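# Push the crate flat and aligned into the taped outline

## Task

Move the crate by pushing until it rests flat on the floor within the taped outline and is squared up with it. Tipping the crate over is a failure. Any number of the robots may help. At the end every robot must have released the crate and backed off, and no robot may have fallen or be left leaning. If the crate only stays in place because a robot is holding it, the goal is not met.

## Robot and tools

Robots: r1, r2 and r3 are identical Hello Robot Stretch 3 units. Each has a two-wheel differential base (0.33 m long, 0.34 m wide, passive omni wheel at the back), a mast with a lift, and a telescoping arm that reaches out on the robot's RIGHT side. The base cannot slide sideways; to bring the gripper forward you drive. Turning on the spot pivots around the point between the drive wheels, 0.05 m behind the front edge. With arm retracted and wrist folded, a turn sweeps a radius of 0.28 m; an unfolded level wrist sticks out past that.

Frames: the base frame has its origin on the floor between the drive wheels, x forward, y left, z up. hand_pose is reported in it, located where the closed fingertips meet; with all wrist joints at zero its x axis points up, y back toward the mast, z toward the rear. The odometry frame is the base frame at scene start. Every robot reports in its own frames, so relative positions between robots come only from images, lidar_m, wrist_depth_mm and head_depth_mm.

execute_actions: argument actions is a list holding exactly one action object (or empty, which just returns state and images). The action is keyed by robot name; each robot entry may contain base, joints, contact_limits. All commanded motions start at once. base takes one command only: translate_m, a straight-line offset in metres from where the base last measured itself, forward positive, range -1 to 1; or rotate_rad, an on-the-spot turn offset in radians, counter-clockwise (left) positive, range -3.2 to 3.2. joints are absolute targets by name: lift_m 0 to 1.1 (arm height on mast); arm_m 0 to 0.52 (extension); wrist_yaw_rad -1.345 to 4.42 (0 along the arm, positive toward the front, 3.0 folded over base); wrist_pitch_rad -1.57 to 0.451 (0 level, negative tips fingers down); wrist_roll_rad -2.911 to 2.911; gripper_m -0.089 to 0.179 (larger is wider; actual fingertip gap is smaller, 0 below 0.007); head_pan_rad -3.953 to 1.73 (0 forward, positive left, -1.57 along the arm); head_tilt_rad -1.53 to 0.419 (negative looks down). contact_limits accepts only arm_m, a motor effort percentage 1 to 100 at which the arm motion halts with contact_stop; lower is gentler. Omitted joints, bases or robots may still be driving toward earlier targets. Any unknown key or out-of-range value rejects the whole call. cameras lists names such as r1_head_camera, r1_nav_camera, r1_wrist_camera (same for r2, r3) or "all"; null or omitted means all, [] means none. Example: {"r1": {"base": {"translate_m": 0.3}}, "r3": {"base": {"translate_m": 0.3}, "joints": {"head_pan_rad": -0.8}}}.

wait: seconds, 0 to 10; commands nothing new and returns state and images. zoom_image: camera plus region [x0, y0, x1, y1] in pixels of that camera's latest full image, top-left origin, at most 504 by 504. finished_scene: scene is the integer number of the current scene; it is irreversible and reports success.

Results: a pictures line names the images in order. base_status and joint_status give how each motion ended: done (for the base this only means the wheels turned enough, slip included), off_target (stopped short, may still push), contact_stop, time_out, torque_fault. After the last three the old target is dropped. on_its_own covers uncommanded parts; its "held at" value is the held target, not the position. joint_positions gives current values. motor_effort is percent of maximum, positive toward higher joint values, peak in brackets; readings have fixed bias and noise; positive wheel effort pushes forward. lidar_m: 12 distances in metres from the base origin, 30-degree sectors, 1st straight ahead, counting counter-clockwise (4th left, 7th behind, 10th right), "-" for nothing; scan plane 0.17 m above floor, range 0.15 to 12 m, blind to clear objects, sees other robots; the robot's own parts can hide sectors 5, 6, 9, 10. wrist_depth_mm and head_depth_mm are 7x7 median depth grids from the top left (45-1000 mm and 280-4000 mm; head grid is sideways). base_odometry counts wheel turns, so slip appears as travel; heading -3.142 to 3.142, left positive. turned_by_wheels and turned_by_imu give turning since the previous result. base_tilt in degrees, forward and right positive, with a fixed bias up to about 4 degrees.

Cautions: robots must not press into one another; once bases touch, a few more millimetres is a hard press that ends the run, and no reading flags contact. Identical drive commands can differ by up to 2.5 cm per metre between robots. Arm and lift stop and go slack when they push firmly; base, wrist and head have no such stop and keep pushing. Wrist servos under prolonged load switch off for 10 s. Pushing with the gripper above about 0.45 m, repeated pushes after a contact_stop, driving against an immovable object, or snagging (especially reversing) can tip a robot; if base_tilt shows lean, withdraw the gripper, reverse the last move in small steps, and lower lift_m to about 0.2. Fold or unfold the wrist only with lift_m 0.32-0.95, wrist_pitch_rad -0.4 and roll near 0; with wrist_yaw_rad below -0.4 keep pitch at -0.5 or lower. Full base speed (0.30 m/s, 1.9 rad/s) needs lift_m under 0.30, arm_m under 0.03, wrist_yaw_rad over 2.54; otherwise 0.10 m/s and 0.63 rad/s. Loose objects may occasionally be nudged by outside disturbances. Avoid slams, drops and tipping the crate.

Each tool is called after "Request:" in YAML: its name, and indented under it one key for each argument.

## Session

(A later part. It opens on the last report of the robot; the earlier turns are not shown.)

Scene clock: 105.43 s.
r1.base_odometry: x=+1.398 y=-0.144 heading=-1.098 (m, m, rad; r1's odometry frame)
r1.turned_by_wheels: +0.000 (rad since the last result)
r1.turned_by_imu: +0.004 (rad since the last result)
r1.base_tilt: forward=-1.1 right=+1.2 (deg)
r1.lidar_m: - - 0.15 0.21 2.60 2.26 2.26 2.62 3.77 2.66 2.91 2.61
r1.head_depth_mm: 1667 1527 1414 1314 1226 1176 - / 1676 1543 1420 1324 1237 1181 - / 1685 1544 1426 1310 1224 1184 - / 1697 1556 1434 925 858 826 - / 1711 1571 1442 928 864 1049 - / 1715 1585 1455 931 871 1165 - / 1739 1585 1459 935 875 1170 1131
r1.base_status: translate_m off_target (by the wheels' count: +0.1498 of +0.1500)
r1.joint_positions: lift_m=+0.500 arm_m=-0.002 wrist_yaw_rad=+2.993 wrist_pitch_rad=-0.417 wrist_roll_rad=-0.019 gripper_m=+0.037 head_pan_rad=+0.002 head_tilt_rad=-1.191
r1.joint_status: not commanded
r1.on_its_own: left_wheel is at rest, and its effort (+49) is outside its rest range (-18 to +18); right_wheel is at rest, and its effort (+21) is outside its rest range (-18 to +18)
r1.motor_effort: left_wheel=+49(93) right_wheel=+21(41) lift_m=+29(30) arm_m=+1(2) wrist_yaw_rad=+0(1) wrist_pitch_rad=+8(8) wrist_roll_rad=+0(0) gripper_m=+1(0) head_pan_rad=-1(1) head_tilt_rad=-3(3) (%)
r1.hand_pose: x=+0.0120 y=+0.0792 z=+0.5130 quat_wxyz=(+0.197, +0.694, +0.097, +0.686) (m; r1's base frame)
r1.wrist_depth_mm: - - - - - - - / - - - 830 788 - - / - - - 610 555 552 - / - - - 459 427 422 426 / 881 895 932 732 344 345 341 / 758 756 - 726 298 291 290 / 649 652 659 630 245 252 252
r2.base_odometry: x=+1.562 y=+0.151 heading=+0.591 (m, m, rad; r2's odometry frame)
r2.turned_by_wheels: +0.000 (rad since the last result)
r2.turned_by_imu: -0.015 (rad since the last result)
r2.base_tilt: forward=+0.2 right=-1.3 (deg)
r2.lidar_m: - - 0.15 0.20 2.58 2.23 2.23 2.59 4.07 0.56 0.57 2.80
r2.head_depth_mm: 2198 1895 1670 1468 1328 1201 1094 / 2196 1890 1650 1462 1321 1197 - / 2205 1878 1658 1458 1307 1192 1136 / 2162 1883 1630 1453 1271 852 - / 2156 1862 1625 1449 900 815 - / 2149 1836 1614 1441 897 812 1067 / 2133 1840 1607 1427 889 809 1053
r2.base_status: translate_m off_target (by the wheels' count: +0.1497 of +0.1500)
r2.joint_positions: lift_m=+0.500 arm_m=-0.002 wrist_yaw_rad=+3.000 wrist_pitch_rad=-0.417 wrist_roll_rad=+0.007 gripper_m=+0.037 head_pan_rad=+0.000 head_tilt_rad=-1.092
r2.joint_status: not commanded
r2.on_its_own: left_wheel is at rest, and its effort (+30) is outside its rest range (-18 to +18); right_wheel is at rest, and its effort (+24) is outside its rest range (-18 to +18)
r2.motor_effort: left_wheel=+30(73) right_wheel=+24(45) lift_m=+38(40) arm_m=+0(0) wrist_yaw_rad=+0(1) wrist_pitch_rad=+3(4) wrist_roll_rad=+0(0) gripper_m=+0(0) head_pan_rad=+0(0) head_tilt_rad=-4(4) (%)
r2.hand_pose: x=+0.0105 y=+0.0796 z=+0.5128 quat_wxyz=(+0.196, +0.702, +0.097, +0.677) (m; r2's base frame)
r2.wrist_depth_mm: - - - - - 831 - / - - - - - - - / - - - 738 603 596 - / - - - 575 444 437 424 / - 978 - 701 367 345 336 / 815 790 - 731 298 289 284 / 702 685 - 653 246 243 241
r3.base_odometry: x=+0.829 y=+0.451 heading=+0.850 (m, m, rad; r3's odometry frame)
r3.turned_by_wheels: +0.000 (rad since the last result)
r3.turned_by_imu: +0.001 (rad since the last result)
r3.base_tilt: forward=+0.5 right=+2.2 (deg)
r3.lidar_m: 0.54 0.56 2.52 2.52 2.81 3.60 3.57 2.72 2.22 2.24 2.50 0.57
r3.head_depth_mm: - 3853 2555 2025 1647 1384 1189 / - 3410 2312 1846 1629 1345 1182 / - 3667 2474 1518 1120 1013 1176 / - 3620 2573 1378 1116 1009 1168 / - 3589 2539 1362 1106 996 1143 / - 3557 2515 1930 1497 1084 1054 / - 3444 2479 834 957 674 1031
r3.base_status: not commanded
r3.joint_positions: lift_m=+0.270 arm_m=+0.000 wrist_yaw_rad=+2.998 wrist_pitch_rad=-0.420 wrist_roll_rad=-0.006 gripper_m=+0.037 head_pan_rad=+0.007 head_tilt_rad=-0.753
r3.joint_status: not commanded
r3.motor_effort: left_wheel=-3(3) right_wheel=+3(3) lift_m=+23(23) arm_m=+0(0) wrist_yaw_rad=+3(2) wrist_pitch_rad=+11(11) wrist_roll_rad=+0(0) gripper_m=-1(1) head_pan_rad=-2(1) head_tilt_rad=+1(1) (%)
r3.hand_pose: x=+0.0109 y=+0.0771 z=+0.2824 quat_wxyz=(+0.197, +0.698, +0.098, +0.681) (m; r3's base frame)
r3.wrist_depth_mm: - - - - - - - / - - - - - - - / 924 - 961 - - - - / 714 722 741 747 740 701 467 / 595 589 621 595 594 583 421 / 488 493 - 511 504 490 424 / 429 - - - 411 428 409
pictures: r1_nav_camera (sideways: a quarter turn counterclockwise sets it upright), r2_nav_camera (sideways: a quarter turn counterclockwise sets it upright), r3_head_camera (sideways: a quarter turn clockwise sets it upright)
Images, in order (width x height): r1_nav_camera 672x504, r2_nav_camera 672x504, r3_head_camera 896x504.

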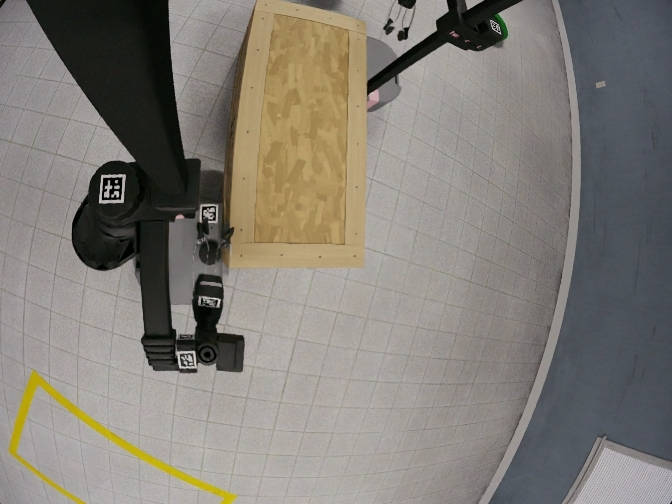

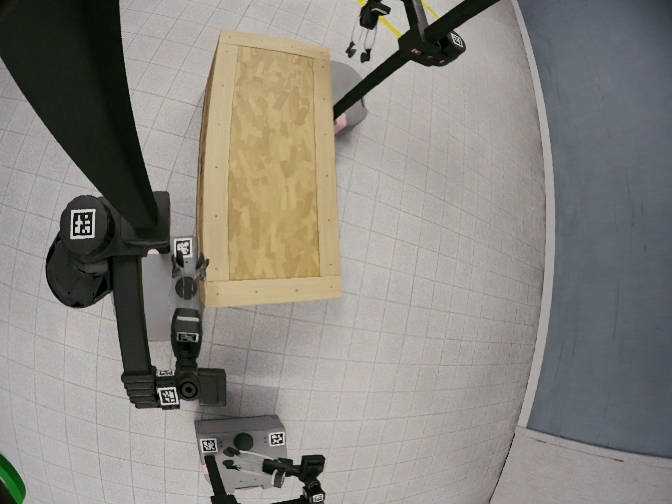

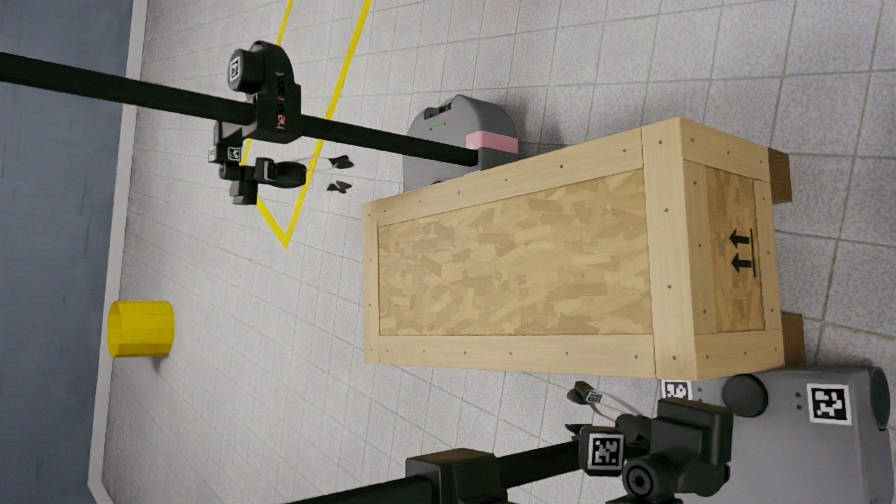

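Request:
execute_actions:
  actions:
    - {"r1":{"base":{"translate_m":-0.005}},"r2":{"base":{"translate_m":-0.15}},"r3":{"base":{"rotate_rad":-0.92},"joints":{"head_tilt_rad":-1.1}}}
  cameras: []

Request:
execute_actions:
  actions:
    - {"r3":{"base":{"translate_m":0.66}},"r2":{"base":{"translate_m":-0.2}}}
  cameras: []

Request:
execute_actions:
  actions:
    - {"r3":{"base":{"rotate_rad":0.97}}}
  cameras: []

Request:
execute_actions:
  actions:
    - {"r3":{"base":{"translate_m":0.5}}}
  cameras: ["r1_nav_camera","r3_nav_camera"]

Scene clock: 116.03 s.
r1.base_odometry: x=+1.396 y=-0.139 heading=-1.098 (m, m, rad; r1's odometry frame)
r1.turned_by_wheels: +0.000 (rad since the last result)
r1.turned_by_imu: +0.001 (rad since the last result)
r1.base_tilt: forward=-1.1 right=+1.2 (deg)
r1.lidar_m: - - 0.15 0.23 2.60 2.25 2.25 2.61 3.77 2.66 2.93 2.59
r1.head_depth_mm: 1668 1531 1407 1316 1229 1177 - / 1675 1539 1430 1323 1228 1179 - / 1679 1543 1439 1316 1231 1181 - / 1698 1557 1432 925 860 830 - / 1716 1566 1443 930 865 1168 - / 1721 1576 1449 933 867 1168 - / 1733 1579 1462 938 872 1172 1132
r1.base_status: done
r1.joint_positions: lift_m=+0.500 arm_m=-0.002 wrist_yaw_rad=+2.993 wrist_pitch_rad=-0.417 wrist_roll_rad=-0.019 gripper_m=+0.037 head_pan_rad=+0.002 head_tilt_rad=-1.191
r1.joint_status: not commanded
r1.motor_effort: left_wheel=+0(44) right_wheel=+0(20) lift_m=+29(29) arm_m=+2(1) wrist_yaw_rad=+0(0) wrist_pitch_rad=+8(8) wrist_roll_rad=+0(0) gripper_m=+0(0) head_pan_rad=-1(1) head_tilt_rad=-3(3) (%)
r1.hand_pose: x=+0.0120 y=+0.0792 z=+0.5130 quat_wxyz=(+0.197, +0.694, +0.097, +0.686) (m; r1's base frame)
r1.wrist_depth_mm: - - - - - - - / - - - 848 807 - - / - - - 614 545 547 - / - - - 483 424 427 422 / 914 896 904 805 347 345 344 / 768 755 - 718 297 289 291 / 657 648 649 624 247 251 251
r2.base_odometry: x=+1.437 y=+0.068 heading=+0.591 (m, m, rad; r2's odometry frame)
r2.turned_by_wheels: +0.000 (rad since the last result)
r2.turned_by_imu: +0.001 (rad since the last result)
r2.base_tilt: forward=+0.3 right=-1.3 (deg)
r2.lidar_m: 0.20 0.21 0.28 0.80 2.41 2.09 2.09 2.42 4.04 0.51 0.51 2.66
r2.head_depth_mm: 2220 1904 1671 1467 1324 1160 1093 / 2218 1889 1651 1463 1322 1192 - / 2190 1882 1646 1464 1311 1190 1134 / 2168 1856 1636 1401 1276 1181 - / 2156 1845 1627 998 899 1143 - / 2145 1860 1613 989 890 1133 1086 / 2128 1814 1605 989 891 1130 1079
r2.base_status: done
r2.joint_positions: lift_m=+0.500 arm_m=-0.002 wrist_yaw_rad=+3.000 wrist_pitch_rad=-0.417 wrist_roll_rad=+0.007 gripper_m=+0.037 head_pan_rad=+0.000 head_tilt_rad=-1.092
r2.joint_status: not commanded
r2.motor_effort: left_wheel=+0(28) right_wheel=+0(23) lift_m=+39(38) arm_m=+0(1) wrist_yaw_rad=-1(0) wrist_pitch_rad=+3(4) wrist_roll_rad=+0(0) gripper_m=+0(0) head_pan_rad=+0(1) head_tilt_rad=-5(4) (%)
r2.hand_pose: x=+0.0105 y=+0.0796 z=+0.5128 quat_wxyz=(+0.196, +0.702, +0.097, +0.677) (m; r2's base frame)
r2.wrist_depth_mm: - - - - - - - / - - - - - - - / - - - - 642 589 576 / - - - - 527 437 429 / - 973 - 946 501 352 340 / 829 822 - 780 459 315 281 / 689 670 - 663 615 306 242
r3.base_odometry: x=+0.829 y=+0.451 heading=-0.070 (m, m, rad; r3's odometry frame)
r3.turned_by_wheels: -0.920 (rad since the last result)
r3.turned_by_imu: -0.919 (rad since the last result)
r3.base_tilt: forward=+0.5 right=+2.2 (deg)
r3.lidar_m: 2.68 0.55 0.54 0.61 2.51 2.52 3.03 3.56 3.60 2.51 2.22 2.25
r3.head_depth_mm: 2239 1967 1701 1504 1347 1211 1112 / 2289 1960 1677 1510 1339 1214 1119 / 2254 1932 1672 1476 1324 1207 1125 / 2259 1911 1676 1469 1319 1199 1123 / 2212 1906 1648 1454 1317 1187 1115 / 2190 1883 1636 1448 1304 1182 1108 / 2177 1852 1621 1421 1243 1173 1078
r3.base_status: done
r3.joint_positions: lift_m=+0.270 arm_m=+0.000 wrist_yaw_rad=+2.998 wrist_pitch_rad=-0.420 wrist_roll_rad=-0.006 gripper_m=+0.037 head_pan_rad=+0.007 head_tilt_rad=-1.087
r3.joint_status: all done
r3.motor_effort: left_wheel=+2(11) right_wheel=-2(8) lift_m=+23(23) arm_m=+0(0) wrist_yaw_rad=+3(3) wrist_pitch_rad=+11(11) wrist_roll_rad=+0(0) gripper_m=+1(0) head_pan_rad=-2(1) head_tilt_rad=-7(29) (%)
r3.hand_pose: x=+0.0109 y=+0.0771 z=+0.2824 quat_wxyz=(+0.197, +0.698, +0.098, +0.681) (m; r3's base frame)
r3.wrist_depth_mm: - - - - - 461 419 / - - - - 566 493 451 / 936 - 626 687 600 527 475 / 728 719 661 660 643 575 497 / 595 577 612 594 587 589 536 / 480 487 - 506 513 500 504 / 440 - - - 419 427 422
pictures: none
No camera images: the call's "cameras" was empty. Leave "cameras" out to get every camera's image.

Scene clock: 119.93 s.
r1.base_odometry: x=+1.396 y=-0.139 heading=-1.098 (m, m, rad; r1's odometry frame)
r1.turned_by_wheels: +0.000 (rad since the last result)
r1.turned_by_imu: +0.000 (rad since the last result)
r1.base_tilt: forward=-1.0 right=+1.2 (deg)
r1.lidar_m: - - 0.15 0.22 2.59 2.25 2.25 2.61 3.77 2.65 2.92 2.59
r1.head_depth_mm: 1672 1530 1414 1312 1230 1176 - / 1683 1545 1421 1317 1237 1176 - / 1684 1549 1440 1318 1229 1188 - / 1703 1555 1443 923 861 829 - / 1708 1565 1442 930 863 1170 - / 1719 1575 1457 933 870 1169 - / 1728 1589 1453 937 873 1172 1130
r1.base_status: not commanded
r1.joint_positions: lift_m=+0.500 arm_m=-0.002 wrist_yaw_rad=+2.993 wrist_pitch_rad=-0.417 wrist_roll_rad=-0.019 gripper_m=+0.037 head_pan_rad=+0.002 head_tilt_rad=-1.191
r1.joint_status: not commanded
r1.motor_effort: left_wheel=+0(0) right_wheel=+0(0) lift_m=+29(29) arm_m=+1(2) wrist_yaw_rad=+0(1) wrist_pitch_rad=+8(8) wrist_roll_rad=-1(1) gripper_m=+1(0) head_pan_rad=-1(1) head_tilt_rad=-3(3) (%)
r1.hand_pose: x=+0.0120 y=+0.0792 z=+0.5130 quat_wxyz=(+0.197, +0.694, +0.097, +0.686) (m; r1's base frame)
r1.wrist_depth_mm: - - 944 - - - - / - - - 855 796 - - / - - - 622 549 545 - / - - - 481 424 424 426 / 920 893 911 792 343 347 346 / 743 797 - 700 296 294 293 / 647 655 670 620 248 252 252
r2.base_odometry: x=+1.271 y=-0.044 heading=+0.591 (m, m, rad; r2's odometry frame)
r2.turned_by_wheels: +0.000 (rad since the last result)
r2.turned_by_imu: +0.001 (rad since the last result)
r2.base_tilt: forward=+0.2 right=-1.3 (deg)
r2.lidar_m: 0.39 0.41 0.57 3.43 2.19 1.90 1.90 2.19 3.80 3.99 3.28 2.85
r2.head_depth_mm: 2232 1905 1656 1469 1322 1200 1094 / 2196 1221 1434 1454 1321 1208 - / 2042 1059 1387 1414 1305 1188 1134 / 2191 1881 1424 1405 1273 1185 - / 2157 1861 1116 997 1173 1178 - / 2160 1841 1114 994 1159 1177 1089 / 2129 1834 1109 987 1138 1166 1075
r2.base_status: done
r2.joint_positions: lift_m=+0.500 arm_m=-0.002 wrist_yaw_rad=+3.000 wrist_pitch_rad=-0.417 wrist_roll_rad=+0.007 gripper_m=+0.037 head_pan_rad=+0.000 head_tilt_rad=-1.092
r2.joint_status: not commanded
r2.motor_effort: left_wheel=+0(4) right_wheel=+1(4) lift_m=+38(39) arm_m=+0(0) wrist_yaw_rad=+0(0) wrist_pitch_rad=+3(3) wrist_roll_rad=+0(0) gripper_m=+0(0) head_pan_rad=+1(0) head_tilt_rad=-4(4) (%)
r2.hand_pose: x=+0.0105 y=+0.0796 z=+0.5128 quat_wxyz=(+0.196, +0.702, +0.097, +0.677) (m; r2's base frame)
r2.wrist_depth_mm: - - - - - - - / - - - - - 893 - / - - - - - 631 562 / - - - - - 590 441 / - - - 966 886 599 418 / 831 790 - 750 801 620 426 / 685 668 - 664 650 602 437
r3.base_odometry: x=+1.487 y=+0.405 heading=-0.070 (m, m, rad; r3's odometry frame)
r3.turned_by_wheels: +0.000 (rad since the last result)
r3.turned_by_imu: +0.001 (rad since the last result)
r3.base_tilt: forward=+0.5 right=+2.2 (deg)
r3.lidar_m: 2.16 4.07 0.75 0.32 0.30 1.02 3.56 4.07 3.28 1.99 1.80 1.81
r3.head_depth_mm: 1851 1966 1696 1502 1350 1216 1111 / 2040 1947 1698 1498 1337 1212 1114 / 2145 1933 1675 1476 1324 1200 1128 / 2230 1904 1653 1470 1320 1196 1121 / 2226 1870 1646 1463 1314 1190 1116 / 2169 1886 1648 1444 1306 1185 1104 / 2184 1861 1631 1440 1300 1178 1078
r3.base_status: done
r3.joint_positions: lift_m=+0.270 arm_m=+0.000 wrist_yaw_rad=+2.998 wrist_pitch_rad=-0.420 wrist_roll_rad=-0.006 gripper_m=+0.037 head_pan_rad=+0.007 head_tilt_rad=-1.087
r3.joint_status: not commanded
r3.motor_effort: left_wheel=+2(12) right_wheel=-2(6) lift_m=+23(23) arm_m=+0(0) wrist_yaw_rad=+3(3) wrist_pitch_rad=+11(11) wrist_roll_rad=+0(0) gripper_m=+1(1) head_pan_rad=-2(2) head_tilt_rad=-6(7) (%)
r3.hand_pose: x=+0.0109 y=+0.0771 z=+0.2824 quat_wxyz=(+0.197, +0.698, +0.098, +0.681) (m; r3's base frame)
r3.wrist_depth_mm: 331 - 351 525 905 - - / 383 - 381 583 880 - - / 442 - 417 627 872 912 - / 529 436 446 669 729 747 727 / 561 556 465 590 592 591 595 / 480 489 - 516 512 498 499 / 434 - - - 420 425 430
pictures: none
No camera images: the call's "cameras" was empty. Leave "cameras" out to get every camera's image.

Scene clock: 121.87 s.
r1.base_odometry: x=+1.396 y=-0.139 heading=-1.098 (m, m, rad; r1's odometry frame)
r1.turned_by_wheels: +0.000 (rad since the last result)
r1.turned_by_imu: +0.000 (rad since the last result)
r1.base_tilt: forward=-1.1 right=+1.2 (deg)
r1.lidar_m: - - 0.15 0.22 2.59 2.26 2.25 2.60 3.76 2.65 2.91 2.59
r1.head_depth_mm: 1658 1532 1415 1311 1228 1176 - / 1677 1536 1418 1321 1237 1180 - / 1689 1546 1422 1316 1227 1183 - / 1706 1552 1435 927 861 828 - / 1708 1564 1444 926 865 1166 - / 1710 1579 1455 929 871 1169 - / 1731 1586 1446 936 873 1171 1132
r1.base_status: not commanded
r1.joint_positions: lift_m=+0.500 arm_m=-0.002 wrist_yaw_rad=+2.993 wrist_pitch_rad=-0.417 wrist_roll_rad=-0.019 gripper_m=+0.037 head_pan_rad=+0.002 head_tilt_rad=-1.191
r1.joint_status: not commanded
r1.motor_effort: left_wheel=-1(0) right_wheel=+0(0) lift_m=+29(29) arm_m=+1(1) wrist_yaw_rad=+0(0) wrist_pitch_rad=+8(8) wrist_roll_rad=+0(0) gripper_m=+1(1) head_pan_rad=-1(1) head_tilt_rad=-3(3) (%)
r1.hand_pose: x=+0.0120 y=+0.0792 z=+0.5130 quat_wxyz=(+0.197, +0.694, +0.097, +0.686) (m; r1's base frame)
r1.wrist_depth_mm: - - - - - - - / - - - 849 774 - - / - - - 611 558 550 - / - - - 483 424 423 426 / 888 919 898 786 346 347 348 / 763 758 - 720 302 289 291 / 648 670 677 626 247 249 249
r2.base_odometry: x=+1.271 y=-0.044 heading=+0.591 (m, m, rad; r2's odometry frame)
r2.turned_by_wheels: +0.000 (rad since the last result)
r2.turned_by_imu: +0.000 (rad since the last result)
r2.base_tilt: forward=+0.2 right=-1.4 (deg)
r2.lidar_m: 0.40 0.41 0.57 3.43 2.19 1.90 1.90 2.20 3.81 3.98 3.29 0.91
r2.head_depth_mm: 2207 1895 1662 1479 1321 1208 1097 / 2084 1066 1469 1470 1324 1196 - / 2195 1311 1430 1464 1317 1195 1129 / 2200 1864 1611 1405 1268 1178 - / 2154 1866 1120 996 1179 1183 - / 2143 1840 1110 989 1153 1175 1083 / 2123 1834 1105 987 1140 1174 1081
r2.base_status: not commanded
r2.joint_positions: lift_m=+0.500 arm_m=-0.002 wrist_yaw_rad=+3.000 wrist_pitch_rad=-0.417 wrist_roll_rad=+0.007 gripper_m=+0.037 head_pan_rad=+0.000 head_tilt_rad=-1.092
r2.joint_status: not commanded
r2.motor_effort: left_wheel=+0(0) right_wheel=+0(0) lift_m=+38(39) arm_m=+1(0) wrist_yaw_rad=-1(0) wrist_pitch_rad=+3(3) wrist_roll_rad=+0(0) gripper_m=+1(1) head_pan_rad=+0(0) head_tilt_rad=-4(4) (%)
r2.hand_pose: x=+0.0105 y=+0.0796 z=+0.5128 quat_wxyz=(+0.196, +0.702, +0.097, +0.677) (m; r2's base frame)
r2.wrist_depth_mm: - - - - - - - / - - - - - 884 - / - - - - - 627 579 / - - - - - 601 448 / - - - 943 896 612 421 / 832 810 - 777 782 630 426 / 703 675 - 654 665 600 434
r3.base_odometry: x=+1.487 y=+0.405 heading=+0.900 (m, m, rad; r3's odometry frame)
r3.turned_by_wheels: +0.970 (rad since the last result)
r3.turned_by_imu: +0.971 (rad since the last result)
r3.base_tilt: forward=+0.5 right=+2.2 (deg)
r3.lidar_m: 0.87 0.35 0.30 0.64 3.36 4.07 3.77 2.09 1.80 1.80 2.06 3.49
r3.head_depth_mm: 2334 1959 1711 1498 1354 1220 1109 / 2282 1929 1685 1487 1336 1211 1124 / 2271 1933 1679 1480 1324 1212 1123 / 2268 1906 1610 1475 1321 1200 1123 / 880 1816 1417 1440 1306 1194 1111 / 850 1099 1363 1392 1288 1183 1105 / 2169 1862 1121 1014 920 994 1073
r3.base_status: done
r3.joint_positions: lift_m=+0.270 arm_m=+0.000 wrist_yaw_rad=+2.998 wrist_pitch_rad=-0.420 wrist_roll_rad=-0.006 gripper_m=+0.037 head_pan_rad=+0.007 head_tilt_rad=-1.087
r3.joint_status: not commanded
r3.motor_effort: left_wheel=-3(10) right_wheel=+3(11) lift_m=+23(23) arm_m=+0(0) wrist_yaw_rad=+3(2) wrist_pitch_rad=+11(11) wrist_roll_rad=+0(0) gripper_m=+0(1) head_pan_rad=-2(1) head_tilt_rad=-6(6) (%)
r3.hand_pose: x=+0.0109 y=+0.0771 z=+0.2824 quat_wxyz=(+0.197, +0.698, +0.098, +0.681) (m; r3's base frame)
r3.wrist_depth_mm: - - - - 397 279 287 / - - - - 407 300 317 / 920 - 989 978 419 334 354 / 710 728 719 721 425 370 397 / 584 598 607 582 422 422 448 / 487 493 - 513 448 468 477 / 430 - - - 420 428 423
pictures: none
No camera images: the call's "cameras" was empty. Leave "cameras" out to get every camera's image.

Scene clock: 125.17 s.
r1.base_odometry: x=+1.396 y=-0.139 heading=-1.098 (m, m, rad; r1's odometry frame)
r1.turned_by_wheels: +0.000 (rad since the last result)
r1.turned_by_imu: +0.000 (rad since the last result)
r1.base_tilt: forward=-1.1 right=+1.2 (deg)
r1.lidar_m: - - 0.15 0.22 0.52 2.25 2.25 2.61 3.77 2.66 2.91 2.59
r1.head_depth_mm: 1668 1532 1415 1317 1230 1180 - / 1685 1543 1425 1320 1233 1182 - / 1684 1550 1425 1320 1227 1179 - / 1699 1553 1444 925 858 829 - / 1707 1562 1439 926 865 1167 - / 1726 1569 1443 931 868 1168 - / 1734 1583 1450 939 872 1172 1121
r1.base_status: not commanded
r1.joint_positions: lift_m=+0.500 arm_m=-0.002 wrist_yaw_rad=+2.993 wrist_pitch_rad=-0.417 wrist_roll_rad=-0.019 gripper_m=+0.037 head_pan_rad=+0.002 head_tilt_rad=-1.191
r1.joint_status: not commanded
r1.motor_effort: left_wheel=+0(0) right_wheel=+1(0) lift_m=+29(29) arm_m=+1(1) wrist_yaw_rad=+0(0) wrist_pitch_rad=+8(8) wrist_roll_rad=+0(0) gripper_m=+0(0) head_pan_rad=-1(1) head_tilt_rad=-3(3) (%)
r1.hand_pose: x=+0.0120 y=+0.0792 z=+0.5130 quat_wxyz=(+0.197, +0.694, +0.097, +0.686) (m; r1's base frame)
r1.wrist_depth_mm: - - 606 - - - - / - - 575 842 797 - - / 528 - - 624 548 551 - / - - 767 475 425 429 426 / 908 677 691 796 344 340 344 / 754 715 - 727 297 289 294 / 651 664 647 629 249 250 252
r2.base_odometry: x=+1.271 y=-0.044 heading=+0.591 (m, m, rad; r2's odometry frame)
r2.turned_by_wheels: +0.000 (rad since the last result)
r2.turned_by_imu: +0.001 (rad since the last result)
r2.base_tilt: forward=+0.2 right=-1.3 (deg)
r2.lidar_m: 0.40 0.41 0.57 3.43 2.19 1.90 1.90 2.20 3.80 3.97 3.27 2.85
r2.head_depth_mm: 2227 1908 1661 1470 1320 1198 1096 / 2216 1883 1647 1467 1321 1194 - / 2195 1881 1646 1459 1312 1192 1130 / 2198 1873 1637 1404 1264 1184 - / 2166 1830 1122 1000 1174 1183 - / 2154 1076 1114 996 1157 1181 1084 / 1997 1796 1108 989 1138 1173 1077
r2.base_status: not commanded
r2.joint_positions: lift_m=+0.500 arm_m=-0.002 wrist_yaw_rad=+3.000 wrist_pitch_rad=-0.417 wrist_roll_rad=+0.007 gripper_m=+0.037 head_pan_rad=+0.000 head_tilt_rad=-1.092
r2.joint_status: not commanded
r2.motor_effort: left_wheel=+0(0) right_wheel=+0(0) lift_m=+37(39) arm_m=+0(0) wrist_yaw_rad=-1(0) wrist_pitch_rad=+3(3) wrist_roll_rad=+0(0) gripper_m=+0(0) head_pan_rad=+0(0) head_tilt_rad=-4(4) (%)
r2.hand_pose: x=+0.0105 y=+0.0796 z=+0.5128 quat_wxyz=(+0.196, +0.702, +0.097, +0.677) (m; r2's base frame)
r2.wrist_depth_mm: - - - - - - - / - - - - - 912 - / - - - - - 629 574 / - - - - - 584 441 / - 999 - 923 879 605 418 / 821 819 - 756 787 623 425 / 685 687 - 676 662 613 434
r3.base_odometry: x=+1.798 y=+0.797 heading=+0.900 (m, m, rad; r3's odometry frame)
r3.turned_by_wheels: +0.000 (rad since the last result)
r3.turned_by_imu: +0.000 (rad since the last result)
r3.base_tilt: forward=+0.5 right=+2.2 (deg)
r3.lidar_m: 3.17 0.36 0.26 0.25 0.26 0.35 4.02 2.24 1.92 1.92 2.20 3.71
r3.head_depth_mm: 2308 1963 1707 1506 1349 1210 1105 / 2302 1933 1686 1498 1341 1217 1116 / 2256 1932 1665 1480 1337 1210 1126 / 2247 1905 1662 1417 1281 1195 1119 / 2233 1890 1641 619 1156 1193 1120 / 2196 1873 722 613 1128 1188 1102 / 2165 784 485 832 937 943 937
r3.base_status: done
r3.joint_positions: lift_m=+0.270 arm_m=+0.000 wrist_yaw_rad=+2.998 wrist_pitch_rad=-0.420 wrist_roll_rad=-0.006 gripper_m=+0.037 head_pan_rad=+0.007 head_tilt_rad=-1.087
r3.joint_status: not commanded
r3.motor_effort: left_wheel=-3(10) right_wheel=+3(9) lift_m=+23(23) arm_m=+0(1) wrist_yaw_rad=+3(3) wrist_pitch_rad=+11(11) wrist_roll_rad=+0(0) gripper_m=+0(1) head_pan_rad=-3(2) head_tilt_rad=-7(6) (%)
r3.hand_pose: x=+0.0109 y=+0.0771 z=+0.2824 quat_wxyz=(+0.197, +0.698, +0.098, +0.681) (m; r3's base frame)
r3.wrist_depth_mm: 236 - 252 263 269 284 297 / 253 - 274 286 300 313 327 / 277 - 298 318 325 349 359 / 304 310 332 344 361 385 408 / 330 342 359 380 397 431 384 / 361 374 - 415 460 473 360 / 392 - - - 414 421 368
pictures: r1_nav_camera (sideways: a quarter turn counterclockwise sets it upright), r3_nav_camera (sideways: a quarter turn counterclockwise sets it upright)
Images, in order (width x height): r1_nav_camera 672x504, r3_nav_camera 672x504.

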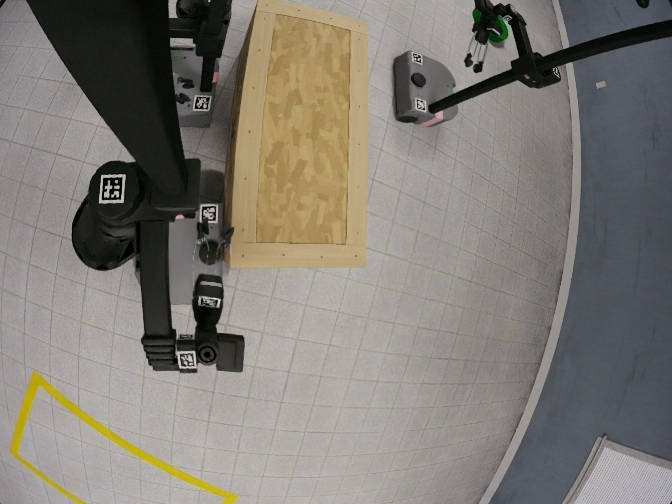

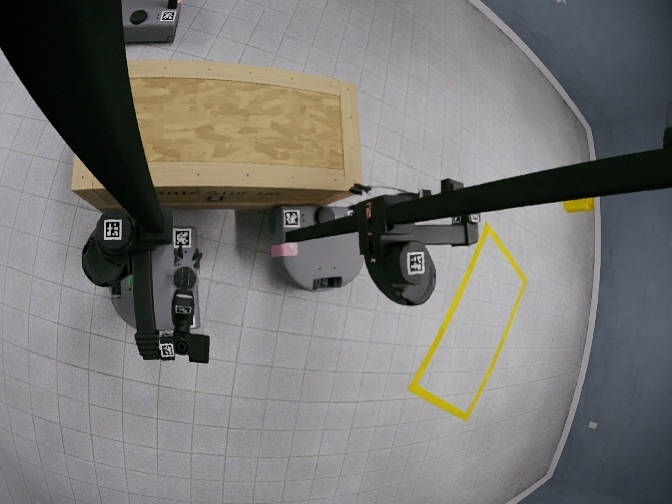

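Request:
execute_actions:
  actions:
    - {"r3":{"base":{"translate_m":0.04}}}
  cameras: []

Request:
execute_actions:
  actions:
    - {"r3":{"base":{"rotate_rad":1.5}}}
  cameras: []

Request:
execute_actions:
  actions:
    - {"r3":{"base":{"translate_m":0.18},"joints":{"lift_m":0.5}}}
  cameras: ["r2_nav_camera","r3_nav_camera"]

Scene clock: 129.97 s.
r1.base_odometry: x=+1.396 y=-0.139 heading=-1.098 (m, m, rad; r1's odometry frame)
r1.turned_by_wheels: +0.000 (rad since the last result)
r1.turned_by_imu: +0.000 (rad since the last result)
r1.base_tilt: forward=-1.0 right=+1.2 (deg)
r1.lidar_m: - - 0.15 0.22 0.49 2.25 2.24 2.62 3.73 2.66 2.91 2.59
r1.head_depth_mm: 1668 1531 1416 1313 1225 1175 - / 1678 1539 1419 1326 1231 1172 - / 1683 1547 1432 1311 1225 1186 - / 1698 1556 1434 923 856 829 - / 1712 1565 1451 927 867 1171 - / 1718 1576 1448 930 868 1166 - / 1730 1583 1463 935 875 1157 1046
r1.base_status: not commanded
r1.joint_positions: lift_m=+0.500 arm_m=-0.002 wrist_yaw_rad=+2.993 wrist_pitch_rad=-0.417 wrist_roll_rad=-0.019 gripper_m=+0.037 head_pan_rad=+0.002 head_tilt_rad=-1.191
r1.joint_status: not commanded
r1.motor_effort: left_wheel=+0(0) right_wheel=+0(0) lift_m=+29(29) arm_m=+2(1) wrist_yaw_rad=+0(1) wrist_pitch_rad=+8(8) wrist_roll_rad=+0(0) gripper_m=+0(1) head_pan_rad=-1(1) head_tilt_rad=-3(3) (%)
r1.hand_pose: x=+0.0120 y=+0.0792 z=+0.5130 quat_wxyz=(+0.197, +0.694, +0.097, +0.686) (m; r1's base frame)
r1.wrist_depth_mm: - - 604 - - - - / 537 - 537 851 794 - - / 496 - - 636 556 559 - / - - 772 479 423 422 430 / 878 678 724 817 345 348 344 / 757 639 - 707 297 292 288 / 661 655 651 627 248 253 252
r2.base_odometry: x=+1.271 y=-0.044 heading=+0.591 (m, m, rad; r2's odometry frame)
r2.turned_by_wheels: +0.000 (rad since the last result)
r2.turned_by_imu: +0.001 (rad since the last result)
r2.base_tilt: forward=+0.2 right=-1.3 (deg)
r2.lidar_m: 0.39 0.41 0.57 3.43 2.20 1.90 1.90 2.20 3.81 3.99 3.26 2.84
r2.head_depth_mm: 2214 1907 1659 1474 1327 1200 1091 / 2225 1896 1654 1455 1312 1188 - / 2200 1871 1649 1453 1305 1190 1135 / 2188 1876 1636 1409 1271 1183 - / 2153 1858 1119 995 1179 1180 - / 2153 1110 1108 996 1159 1175 1087 / 2050 1215 1105 986 1145 1173 1074
r2.base_status: not commanded
r2.joint_positions: lift_m=+0.500 arm_m=-0.002 wrist_yaw_rad=+3.000 wrist_pitch_rad=-0.417 wrist_roll_rad=+0.007 gripper_m=+0.037 head_pan_rad=+0.000 head_tilt_rad=-1.092
r2.joint_status: not commanded
r2.motor_effort: left_wheel=+0(0) right_wheel=+0(0) lift_m=+38(38) arm_m=+0(0) wrist_yaw_rad=+1(0) wrist_pitch_rad=+3(3) wrist_roll_rad=+0(0) gripper_m=+0(0) head_pan_rad=+0(0) head_tilt_rad=-4(5) (%)
r2.hand_pose: x=+0.0105 y=+0.0796 z=+0.5128 quat_wxyz=(+0.196, +0.702, +0.097, +0.677) (m; r2's base frame)
r2.wrist_depth_mm: - - - - - - - / - - - - - 911 - / - - - - - 615 568 / - - - - - 583 443 / - 980 - 934 877 614 417 / 819 803 - 777 803 608 425 / 692 677 - 649 640 610 434
r3.base_odometry: x=+1.823 y=+0.828 heading=+0.900 (m, m, rad; r3's odometry frame)
r3.turned_by_wheels: +0.000 (rad since the last result)
r3.turned_by_imu: +0.001 (rad since the last result)
r3.base_tilt: forward=+0.5 right=+2.3 (deg)
r3.lidar_m: 3.13 0.34 0.26 0.25 0.26 0.35 4.03 2.27 1.93 1.93 2.21 3.72
r3.head_depth_mm: 2334 1960 1699 1508 1339 1222 1110 / 2308 1940 1694 1488 1339 1205 1121 / 2275 1930 1681 1477 1326 1199 1127 / 2237 1897 1665 1226 1272 1196 1116 / 2219 1887 1624 577 1141 1173 1119 / 2169 1884 735 589 983 1169 1108 / 2160 1864 452 567 940 946 941
r3.base_status: done
r3.joint_positions: lift_m=+0.270 arm_m=+0.000 wrist_yaw_rad=+2.998 wrist_pitch_rad=-0.420 wrist_roll_rad=-0.006 gripper_m=+0.037 head_pan_rad=+0.007 head_tilt_rad=-1.087
r3.joint_status: not commanded
r3.motor_effort: left_wheel=-3(8) right_wheel=+3(10) lift_m=+23(23) arm_m=+0(0) wrist_yaw_rad=+3(3) wrist_pitch_rad=+11(11) wrist_roll_rad=+0(0) gripper_m=+0(0) head_pan_rad=-2(1) head_tilt_rad=-6(6) (%)
r3.hand_pose: x=+0.0109 y=+0.0771 z=+0.2824 quat_wxyz=(+0.197, +0.698, +0.098, +0.681) (m; r3's base frame)
r3.wrist_depth_mm: 237 - 253 264 274 285 297 / 253 - 275 286 297 313 328 / 279 - 302 315 329 342 361 / 303 312 330 342 365 382 405 / 331 341 357 376 398 416 366 / 368 380 - 414 460 445 322 / 391 - - - 410 419 329
pictures: none
No camera images: the call's "cameras" was empty. Leave "cameras" out to get every camera's image.

Scene clock: 132.13 s.
r1.base_odometry: x=+1.396 y=-0.139 heading=-1.098 (m, m, rad; r1's odometry frame)
r1.turned_by_wheels: +0.000 (rad since the last result)
r1.turned_by_imu: +0.000 (rad since the last result)
r1.base_tilt: forward=-1.0 right=+1.1 (deg)
r1.lidar_m: - - 0.15 0.23 0.49 2.25 2.25 2.61 3.76 2.65 2.93 2.59
r1.head_depth_mm: 1662 1531 1414 1312 1232 1183 - / 1684 1546 1423 1317 1234 1176 - / 1688 1550 1426 1323 1227 1187 - / 1701 1557 1438 922 858 829 - / 1713 1562 1449 929 865 1169 - / 1723 1573 1449 931 870 1163 - / 1738 1587 1451 938 870 1169 1007
r1.base_status: not commanded
r1.joint_positions: lift_m=+0.500 arm_m=-0.002 wrist_yaw_rad=+2.993 wrist_pitch_rad=-0.417 wrist_roll_rad=-0.019 gripper_m=+0.037 head_pan_rad=+0.002 head_tilt_rad=-1.191
r1.joint_status: not commanded
r1.motor_effort: left_wheel=-1(0) right_wheel=+0(0) lift_m=+29(29) arm_m=+1(1) wrist_yaw_rad=+0(1) wrist_pitch_rad=+8(8) wrist_roll_rad=+0(0) gripper_m=+1(1) head_pan_rad=-1(1) head_tilt_rad=-3(2) (%)
r1.hand_pose: x=+0.0120 y=+0.0792 z=+0.5130 quat_wxyz=(+0.197, +0.694, +0.097, +0.686) (m; r1's base frame)
r1.wrist_depth_mm: - - - - - - - / 474 - - 838 803 - - / 353 - - 625 555 554 - / - 350 - 486 429 426 420 / 852 660 973 797 344 348 343 / 591 575 - 704 298 290 289 / 606 540 656 634 250 250 251
r2.base_odometry: x=+1.271 y=-0.044 heading=+0.591 (m, m, rad; r2's odometry frame)
r2.turned_by_wheels: +0.000 (rad since the last result)
r2.turned_by_imu: +0.001 (rad since the last result)
r2.base_tilt: forward=+0.2 right=-1.3 (deg)
r2.lidar_m: 0.39 0.41 0.57 3.42 2.20 1.90 1.90 2.20 3.83 3.98 3.29 2.84
r2.head_depth_mm: 2219 1892 1668 1478 1324 1197 1091 / 2214 1901 1639 1471 1315 1198 - / 2205 1872 1649 1467 1308 1189 1134 / 2193 1870 1634 1404 1276 1195 - / 2163 1862 1123 998 1176 1181 - / 1222 1311 1110 993 1155 1178 1085 / 2129 1278 1109 988 1138 1174 1080
r2.base_status: not commanded
r2.joint_positions: lift_m=+0.500 arm_m=-0.002 wrist_yaw_rad=+3.000 wrist_pitch_rad=-0.417 wrist_roll_rad=+0.007 gripper_m=+0.037 head_pan_rad=+0.000 head_tilt_rad=-1.092
r2.joint_status: not commanded
r2.motor_effort: left_wheel=+0(0) right_wheel=+0(0) lift_m=+39(39) arm_m=+0(1) wrist_yaw_rad=-1(0) wrist_pitch_rad=+3(4) wrist_roll_rad=+0(0) gripper_m=+0(0) head_pan_rad=+0(0) head_tilt_rad=-4(5) (%)
r2.hand_pose: x=+0.0105 y=+0.0796 z=+0.5128 quat_wxyz=(+0.196, +0.702, +0.097, +0.677) (m; r2's base frame)
r2.wrist_depth_mm: - - - - - - - / - - - - - 882 - / - - - - - 626 571 / - - - - - 584 450 / - - - 942 902 614 414 / 811 812 - 785 803 616 426 / 695 681 - 682 660 601 432
r3.base_odometry: x=+1.823 y=+0.828 heading=+2.400 (m, m, rad; r3's odometry frame)
r3.turned_by_wheels: +1.500 (rad since the last result)
r3.turned_by_imu: +1.499 (rad since the last result)
r3.base_tilt: forward=+0.5 right=+2.2 (deg)
r3.lidar_m: 0.25 0.25 0.32 4.58 2.36 1.94 1.93 2.12 3.31 3.14 0.34 0.27
r3.head_depth_mm: 2321 1967 1697 1041 942 1036 997 / 2296 1950 1697 1028 923 1071 1070 / 2265 1931 1674 1024 918 1170 1127 / 2219 1903 1651 1016 913 1154 1125 / 2214 1894 1650 1009 909 1139 1117 / 2204 1877 1553 1007 900 1133 1105 / 1040 1757 1447 996 896 1062 1079
r3.base_status: done
r3.joint_positions: lift_m=+0.270 arm_m=+0.000 wrist_yaw_rad=+2.998 wrist_pitch_rad=-0.420 wrist_roll_rad=-0.006 gripper_m=+0.037 head_pan_rad=+0.006 head_tilt_rad=-1.087
r3.joint_status: not commanded
r3.motor_effort: left_wheel=-3(11) right_wheel=+3(12) lift_m=+23(23) arm_m=+0(0) wrist_yaw_rad=+3(3) wrist_pitch_rad=+11(11) wrist_roll_rad=+0(0) gripper_m=+0(1) head_pan_rad=-2(2) head_tilt_rad=-7(6) (%)
r3.hand_pose: x=+0.0109 y=+0.0771 z=+0.2824 quat_wxyz=(+0.197, +0.698, +0.098, +0.681) (m; r3's base frame)
r3.wrist_depth_mm: - - - - - 317 234 / - - - - - 325 238 / 951 - 966 - 947 332 243 / 716 736 726 730 675 342 248 / 570 565 619 597 510 345 250 / 492 498 - 517 481 352 256 / 433 - - - 415 361 260
pictures: none
No camera images: the call's "cameras" was empty. Leave "cameras" out to get every camera's image.

Scene clock: 135.13 s.
r1.base_odometry: x=+1.396 y=-0.139 heading=-1.098 (m, m, rad; r1's odometry frame)
r1.turned_by_wheels: +0.000 (rad since the last result)
r1.turned_by_imu: +0.000 (rad since the last result)
r1.base_tilt: forward=-1.1 right=+1.2 (deg)
r1.lidar_m: - - 0.15 0.23 2.60 2.25 2.25 2.61 3.75 2.66 2.92 2.59
r1.head_depth_mm: 1661 1537 1411 1314 1228 1176 - / 1684 1536 1423 1318 1233 1178 - / 1684 1540 1436 1317 1232 1184 - / 1693 1556 1437 922 861 830 - / 1702 1573 1440 929 863 1166 - / 1714 1569 1449 931 869 1086 - / 1737 1576 1456 936 873 1023 990
r1.base_status: not commanded
r1.joint_positions: lift_m=+0.500 arm_m=-0.002 wrist_yaw_rad=+2.993 wrist_pitch_rad=-0.417 wrist_roll_rad=-0.019 gripper_m=+0.037 head_pan_rad=+0.002 head_tilt_rad=-1.191
r1.joint_status: not commanded
r1.motor_effort: left_wheel=-1(1) right_wheel=+0(0) lift_m=+29(29) arm_m=+1(1) wrist_yaw_rad=+1(0) wrist_pitch_rad=+8(8) wrist_roll_rad=+0(0) gripper_m=+1(1) head_pan_rad=-1(1) head_tilt_rad=-3(3) (%)
r1.hand_pose: x=+0.0120 y=+0.0792 z=+0.5130 quat_wxyz=(+0.197, +0.694, +0.097, +0.686) (m; r1's base frame)
r1.wrist_depth_mm: - - 344 - - - - / - - - 875 783 - - / - - - 626 564 556 - / - - - 484 423 427 431 / 907 922 700 633 344 340 346 / 760 731 - 586 298 292 292 / 666 671 559 544 248 249 251
r2.base_odometry: x=+1.271 y=-0.044 heading=+0.591 (m, m, rad; r2's odometry frame)
r2.turned_by_wheels: +0.000 (rad since the last result)
r2.turned_by_imu: +0.001 (rad since the last result)
r2.base_tilt: forward=+0.2 right=-1.3 (deg)
r2.lidar_m: 0.40 0.41 0.57 3.44 2.20 1.90 1.90 2.20 3.80 3.98 3.27 2.84
r2.head_depth_mm: 2213 1892 1656 1476 1322 1196 1093 / 2196 1904 1660 1463 1315 1198 - / 2180 1873 1641 1468 1310 1196 1135 / 2201 1877 1644 1409 1271 1190 - / 2165 1862 1121 993 1176 1187 - / 2050 1779 1103 995 1154 1176 1090 / 882 1842 1107 989 1141 1172 1079
r2.base_status: not commanded
r2.joint_positions: lift_m=+0.500 arm_m=-0.002 wrist_yaw_rad=+3.000 wrist_pitch_rad=-0.417 wrist_roll_rad=+0.007 gripper_m=+0.037 head_pan_rad=+0.000 head_tilt_rad=-1.092
r2.joint_status: not commanded
r2.motor_effort: left_wheel=+0(0) right_wheel=+0(0) lift_m=+38(38) arm_m=+0(0) wrist_yaw_rad=+0(1) wrist_pitch_rad=+4(3) wrist_roll_rad=+0(0) gripper_m=+0(0) head_pan_rad=+0(0) head_tilt_rad=-4(4) (%)
r2.hand_pose: x=+0.0105 y=+0.0796 z=+0.5128 quat_wxyz=(+0.196, +0.702, +0.097, +0.677) (m; r2's base frame)
r2.wrist_depth_mm: - - - - - - - / - - - - - 918 - / - - - - - 626 570 / - - - - - 596 444 / - 997 - 954 881 608 417 / 825 842 - 769 784 624 426 / 707 669 - 645 657 590 440
r3.base_odometry: x=+1.690 y=+0.950 heading=+2.400 (m, m, rad; r3's odometry frame)
r3.turned_by_wheels: +0.000 (rad since the last result)
r3.turned_by_imu: +0.000 (rad since the last result)
r3.base_tilt: forward=+0.6 right=+2.2 (deg)
r3.lidar_m: - - 0.15 0.20 2.58 2.12 2.11 2.31 3.60 0.31 0.15 -
r3.head_depth_mm: 2303 1951 1693 1510 928 842 982 / 2289 1963 1676 1493 925 836 982 / 2268 1922 1686 1480 913 827 1090 / 2253 1911 1656 1466 910 827 784 / 2227 1886 1658 1460 909 820 781 / 2195 1875 1643 1423 899 821 776 / 2077 1770 1386 1388 896 812 1048
r3.base_status: done
r3.joint_positions: lift_m=+0.500 arm_m=+0.000 wrist_yaw_rad=+2.998 wrist_pitch_rad=-0.420 wrist_roll_rad=-0.006 gripper_m=+0.037 head_pan_rad=+0.006 head_tilt_rad=-1.088
r3.joint_status: all done
r3.motor_effort: left_wheel=-3(7) right_wheel=+3(10) lift_m=+31(31) arm_m=+0(0) wrist_yaw_rad=+3(3) wrist_pitch_rad=+11(11) wrist_roll_rad=+0(0) gripper_m=+0(0) head_pan_rad=-2(2) head_tilt_rad=-6(6) (%)
r3.hand_pose: x=+0.0109 y=+0.0771 z=+0.5121 quat_wxyz=(+0.197, +0.698, +0.098, +0.681) (m; r3's base frame)
r3.wrist_depth_mm: - - - - - - - / - - - - - - - / - - - - - - - / - - - 467 455 452 494 / 904 896 934 416 359 359 356 / 746 750 - 475 312 301 301 / 651 655 654 518 253 258 256
pictures: r2_nav_camera (sideways: a quarter turn counterclockwise sets it upright), r3_nav_camera (sideways: a quarter turn counterclockwise sets it upright)
Images, in order (width x height): r2_nav_camera 672x504, r3_nav_camera 672x504.

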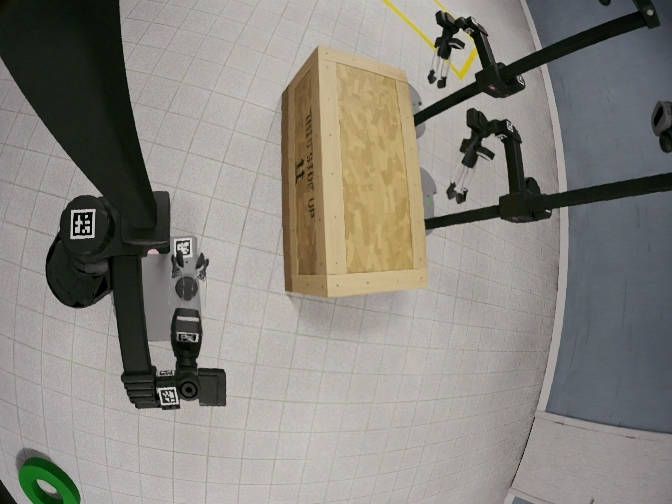

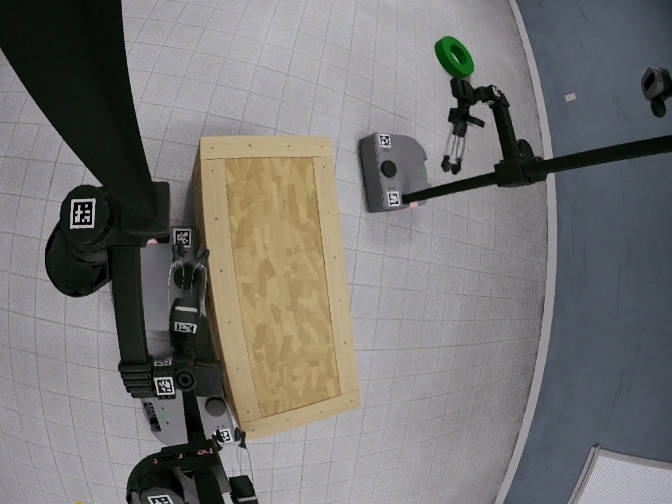

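Request:
execute_actions:
  actions:
    - {"r3":{"base":{"translate_m":0.1}},"r1":{"base":{"translate_m":0.1}}}
  cameras: ["r1_nav_camera","r2_nav_camera","r3_nav_camera"]

Scene clock: 139.67 s.
r1.base_odometry: x=+1.441 y=-0.228 heading=-1.098 (m, m, rad; r1's odometry frame)
r1.turned_by_wheels: +0.001 (rad since the last result)
r1.turned_by_imu: +0.001 (rad since the last result)
r1.base_tilt: forward=-0.9 right=+1.2 (deg)
r1.lidar_m: - - 0.15 0.21 2.60 2.25 2.26 2.62 3.76 2.65 2.91 2.61
r1.head_depth_mm: 1669 1537 1414 1316 1227 1177 - / 1674 1533 1419 1318 1230 1182 - / 1696 1554 1428 1315 1228 1187 - / 1703 1563 1434 925 858 826 - / 1711 1561 1438 929 867 1047 - / 1722 1568 1457 932 871 1065 - / 1732 1582 1445 935 874 1013 986
r1.base_status: translate_m off_target (by the wheels' count: +0.0997 of +0.1000)
r1.joint_positions: lift_m=+0.500 arm_m=-0.002 wrist_yaw_rad=+2.993 wrist_pitch_rad=-0.417 wrist_roll_rad=-0.019 gripper_m=+0.037 head_pan_rad=+0.002 head_tilt_rad=-1.191
r1.joint_status: not commanded
r1.on_its_own: left_wheel is at rest, and its effort (+53) is outside its rest range (-18 to +18); right_wheel is at rest, and its effort (+21) is outside its rest range (-18 to +18)
r1.motor_effort: left_wheel=+53(96) right_wheel=+21(38) lift_m=+29(29) arm_m=+2(2) wrist_yaw_rad=+1(0) wrist_pitch_rad=+8(8) wrist_roll_rad=+0(1) gripper_m=+0(2) head_pan_rad=-1(1) head_tilt_rad=-3(3) (%)
r1.hand_pose: x=+0.0120 y=+0.0792 z=+0.5130 quat_wxyz=(+0.197, +0.694, +0.097, +0.686) (m; r1's base frame)
r1.wrist_depth_mm: - - 532 - - - - / - - - 864 786 - - / - - - 591 556 539 - / - - - 465 423 428 425 / 899 922 712 622 343 346 352 / 779 738 - 551 299 293 289 / 655 663 541 554 247 250 251
r2.base_odometry: x=+1.271 y=-0.044 heading=+0.591 (m, m, rad; r2's odometry frame)
r2.turned_by_wheels: +0.000 (rad since the last result)
r2.turned_by_imu: +0.001 (rad since the last result)
r2.base_tilt: forward=+0.2 right=-1.4 (deg)
r2.lidar_m: 0.39 0.41 0.57 3.43 2.20 1.90 1.90 2.20 3.81 3.99 3.28 2.85
r2.head_depth_mm: 2252 1890 1664 1478 1323 1206 1101 / 2228 1898 1650 1459 1319 1198 - / 2209 1881 1648 1456 1310 1185 1129 / 2169 1868 1637 1409 1271 1186 - / 2155 1867 1117 994 1181 1179 - / 2109 1783 1115 992 1160 1179 1087 / 868 1799 1106 991 1142 1172 1078
r2.base_status: not commanded
r2.joint_positions: lift_m=+0.500 arm_m=-0.002 wrist_yaw_rad=+3.000 wrist_pitch_rad=-0.417 wrist_roll_rad=+0.007 gripper_m=+0.037 head_pan_rad=+0.000 head_tilt_rad=-1.092
r2.joint_status: not commanded
r2.motor_effort: left_wheel=+0(0) right_wheel=+0(0) lift_m=+38(39) arm_m=-1(0) wrist_yaw_rad=+0(0) wrist_pitch_rad=+3(3) wrist_roll_rad=+0(1) gripper_m=+0(0) head_pan_rad=+0(0) head_tilt_rad=-4(5) (%)
r2.hand_pose: x=+0.0105 y=+0.0796 z=+0.5128 quat_wxyz=(+0.196, +0.702, +0.097, +0.677) (m; r2's base frame)
r2.wrist_depth_mm: - - - - - - - / - - - - - 876 871 / - - - - - 624 555 / - - - - - 581 446 / - 991 - 989 899 612 416 / 807 815 - 763 776 625 425 / 704 675 - 679 646 605 434
r3.base_odometry: x=+1.617 y=+1.017 heading=+2.400 (m, m, rad; r3's odometry frame)
r3.turned_by_wheels: +0.000 (rad since the last result)
r3.turned_by_imu: +0.097 (rad since the last result)
r3.base_tilt: forward=+0.5 right=+2.2 (deg)
r3.lidar_m: - - 0.15 0.20 2.43 2.13 2.13 2.46 0.32 0.20 0.15 -
r3.head_depth_mm: 2244 1946 1704 1496 929 842 946 / 2270 1934 1680 1490 922 835 788 / 2266 1912 1678 1485 916 835 790 / 2231 1901 1651 1459 910 825 771 / 2192 1873 1638 1459 904 822 768 / 2129 1816 1395 1410 897 817 772 / 876 1822 1396 1395 898 816 1039
r3.base_status: translate_m off_target (by the wheels' count: +0.0997 of +0.1000)
r3.joint_positions: lift_m=+0.500 arm_m=+0.000 wrist_yaw_rad=+3.000 wrist_pitch_rad=-0.419 wrist_roll_rad=-0.006 gripper_m=+0.037 head_pan_rad=+0.001 head_tilt_rad=-1.092
r3.joint_status: not commanded
r3.on_its_own: left_wheel is at rest, and its effort (+51) is outside its rest range (-18 to +18); right_wheel is at rest, and its effort (+33) is outside its rest range (-18 to +18)
r3.motor_effort: left_wheel=+51(100) right_wheel=+33(100) lift_m=+27(30) arm_m=+1(0) wrist_yaw_rad=+0(3) wrist_pitch_rad=+10(12) wrist_roll_rad=+0(0) gripper_m=+1(0) head_pan_rad=+1(2) head_tilt_rad=-4(7) (%)
r3.hand_pose: x=+0.0104 y=+0.0774 z=+0.5125 quat_wxyz=(+0.196, +0.698, +0.099, +0.682) (m; r3's base frame)
r3.wrist_depth_mm: - - - - - - - / - - - - - - - / - - - - - - - / - - - - 441 453 484 / 904 926 953 497 358 363 361 / 760 760 - 533 310 300 302 / 649 655 667 583 246 257 256
pictures: r1_nav_camera (sideways: a quarter turn counterclockwise sets it upright), r2_nav_camera (sideways: a quarter turn counterclockwise sets it upright), r3_nav_camera (sideways: a quarter turn counterclockwise sets it upright)
Images, in order (width x height): r1_nav_camera 672x504, r2_nav_camera 672x504, r3_nav_camera 672x504.

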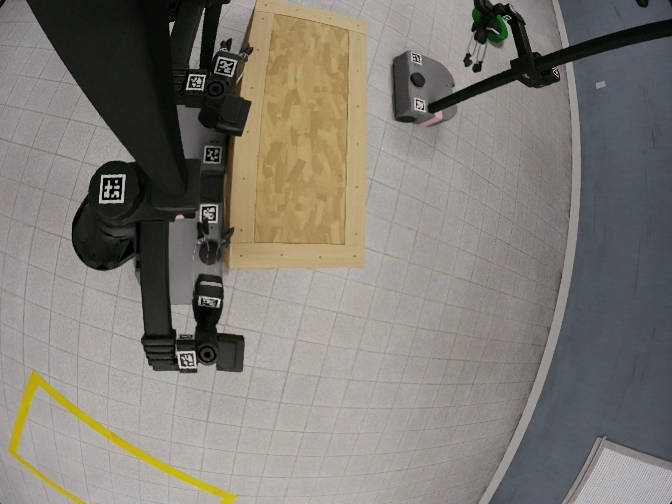

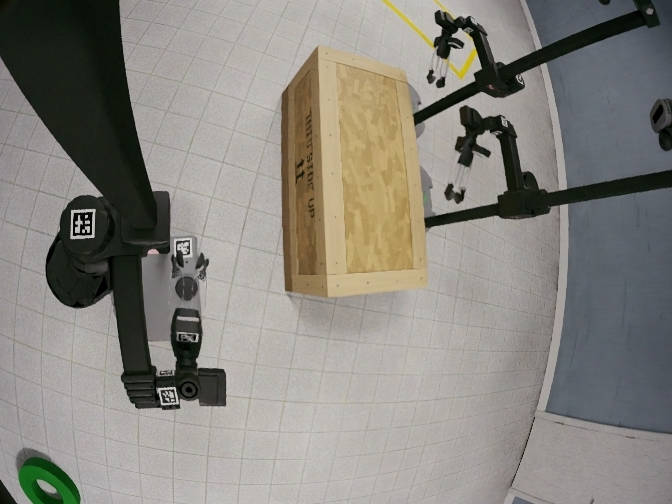

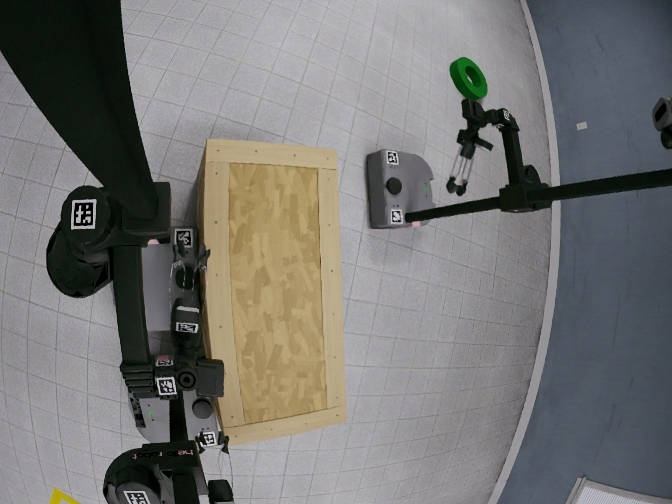

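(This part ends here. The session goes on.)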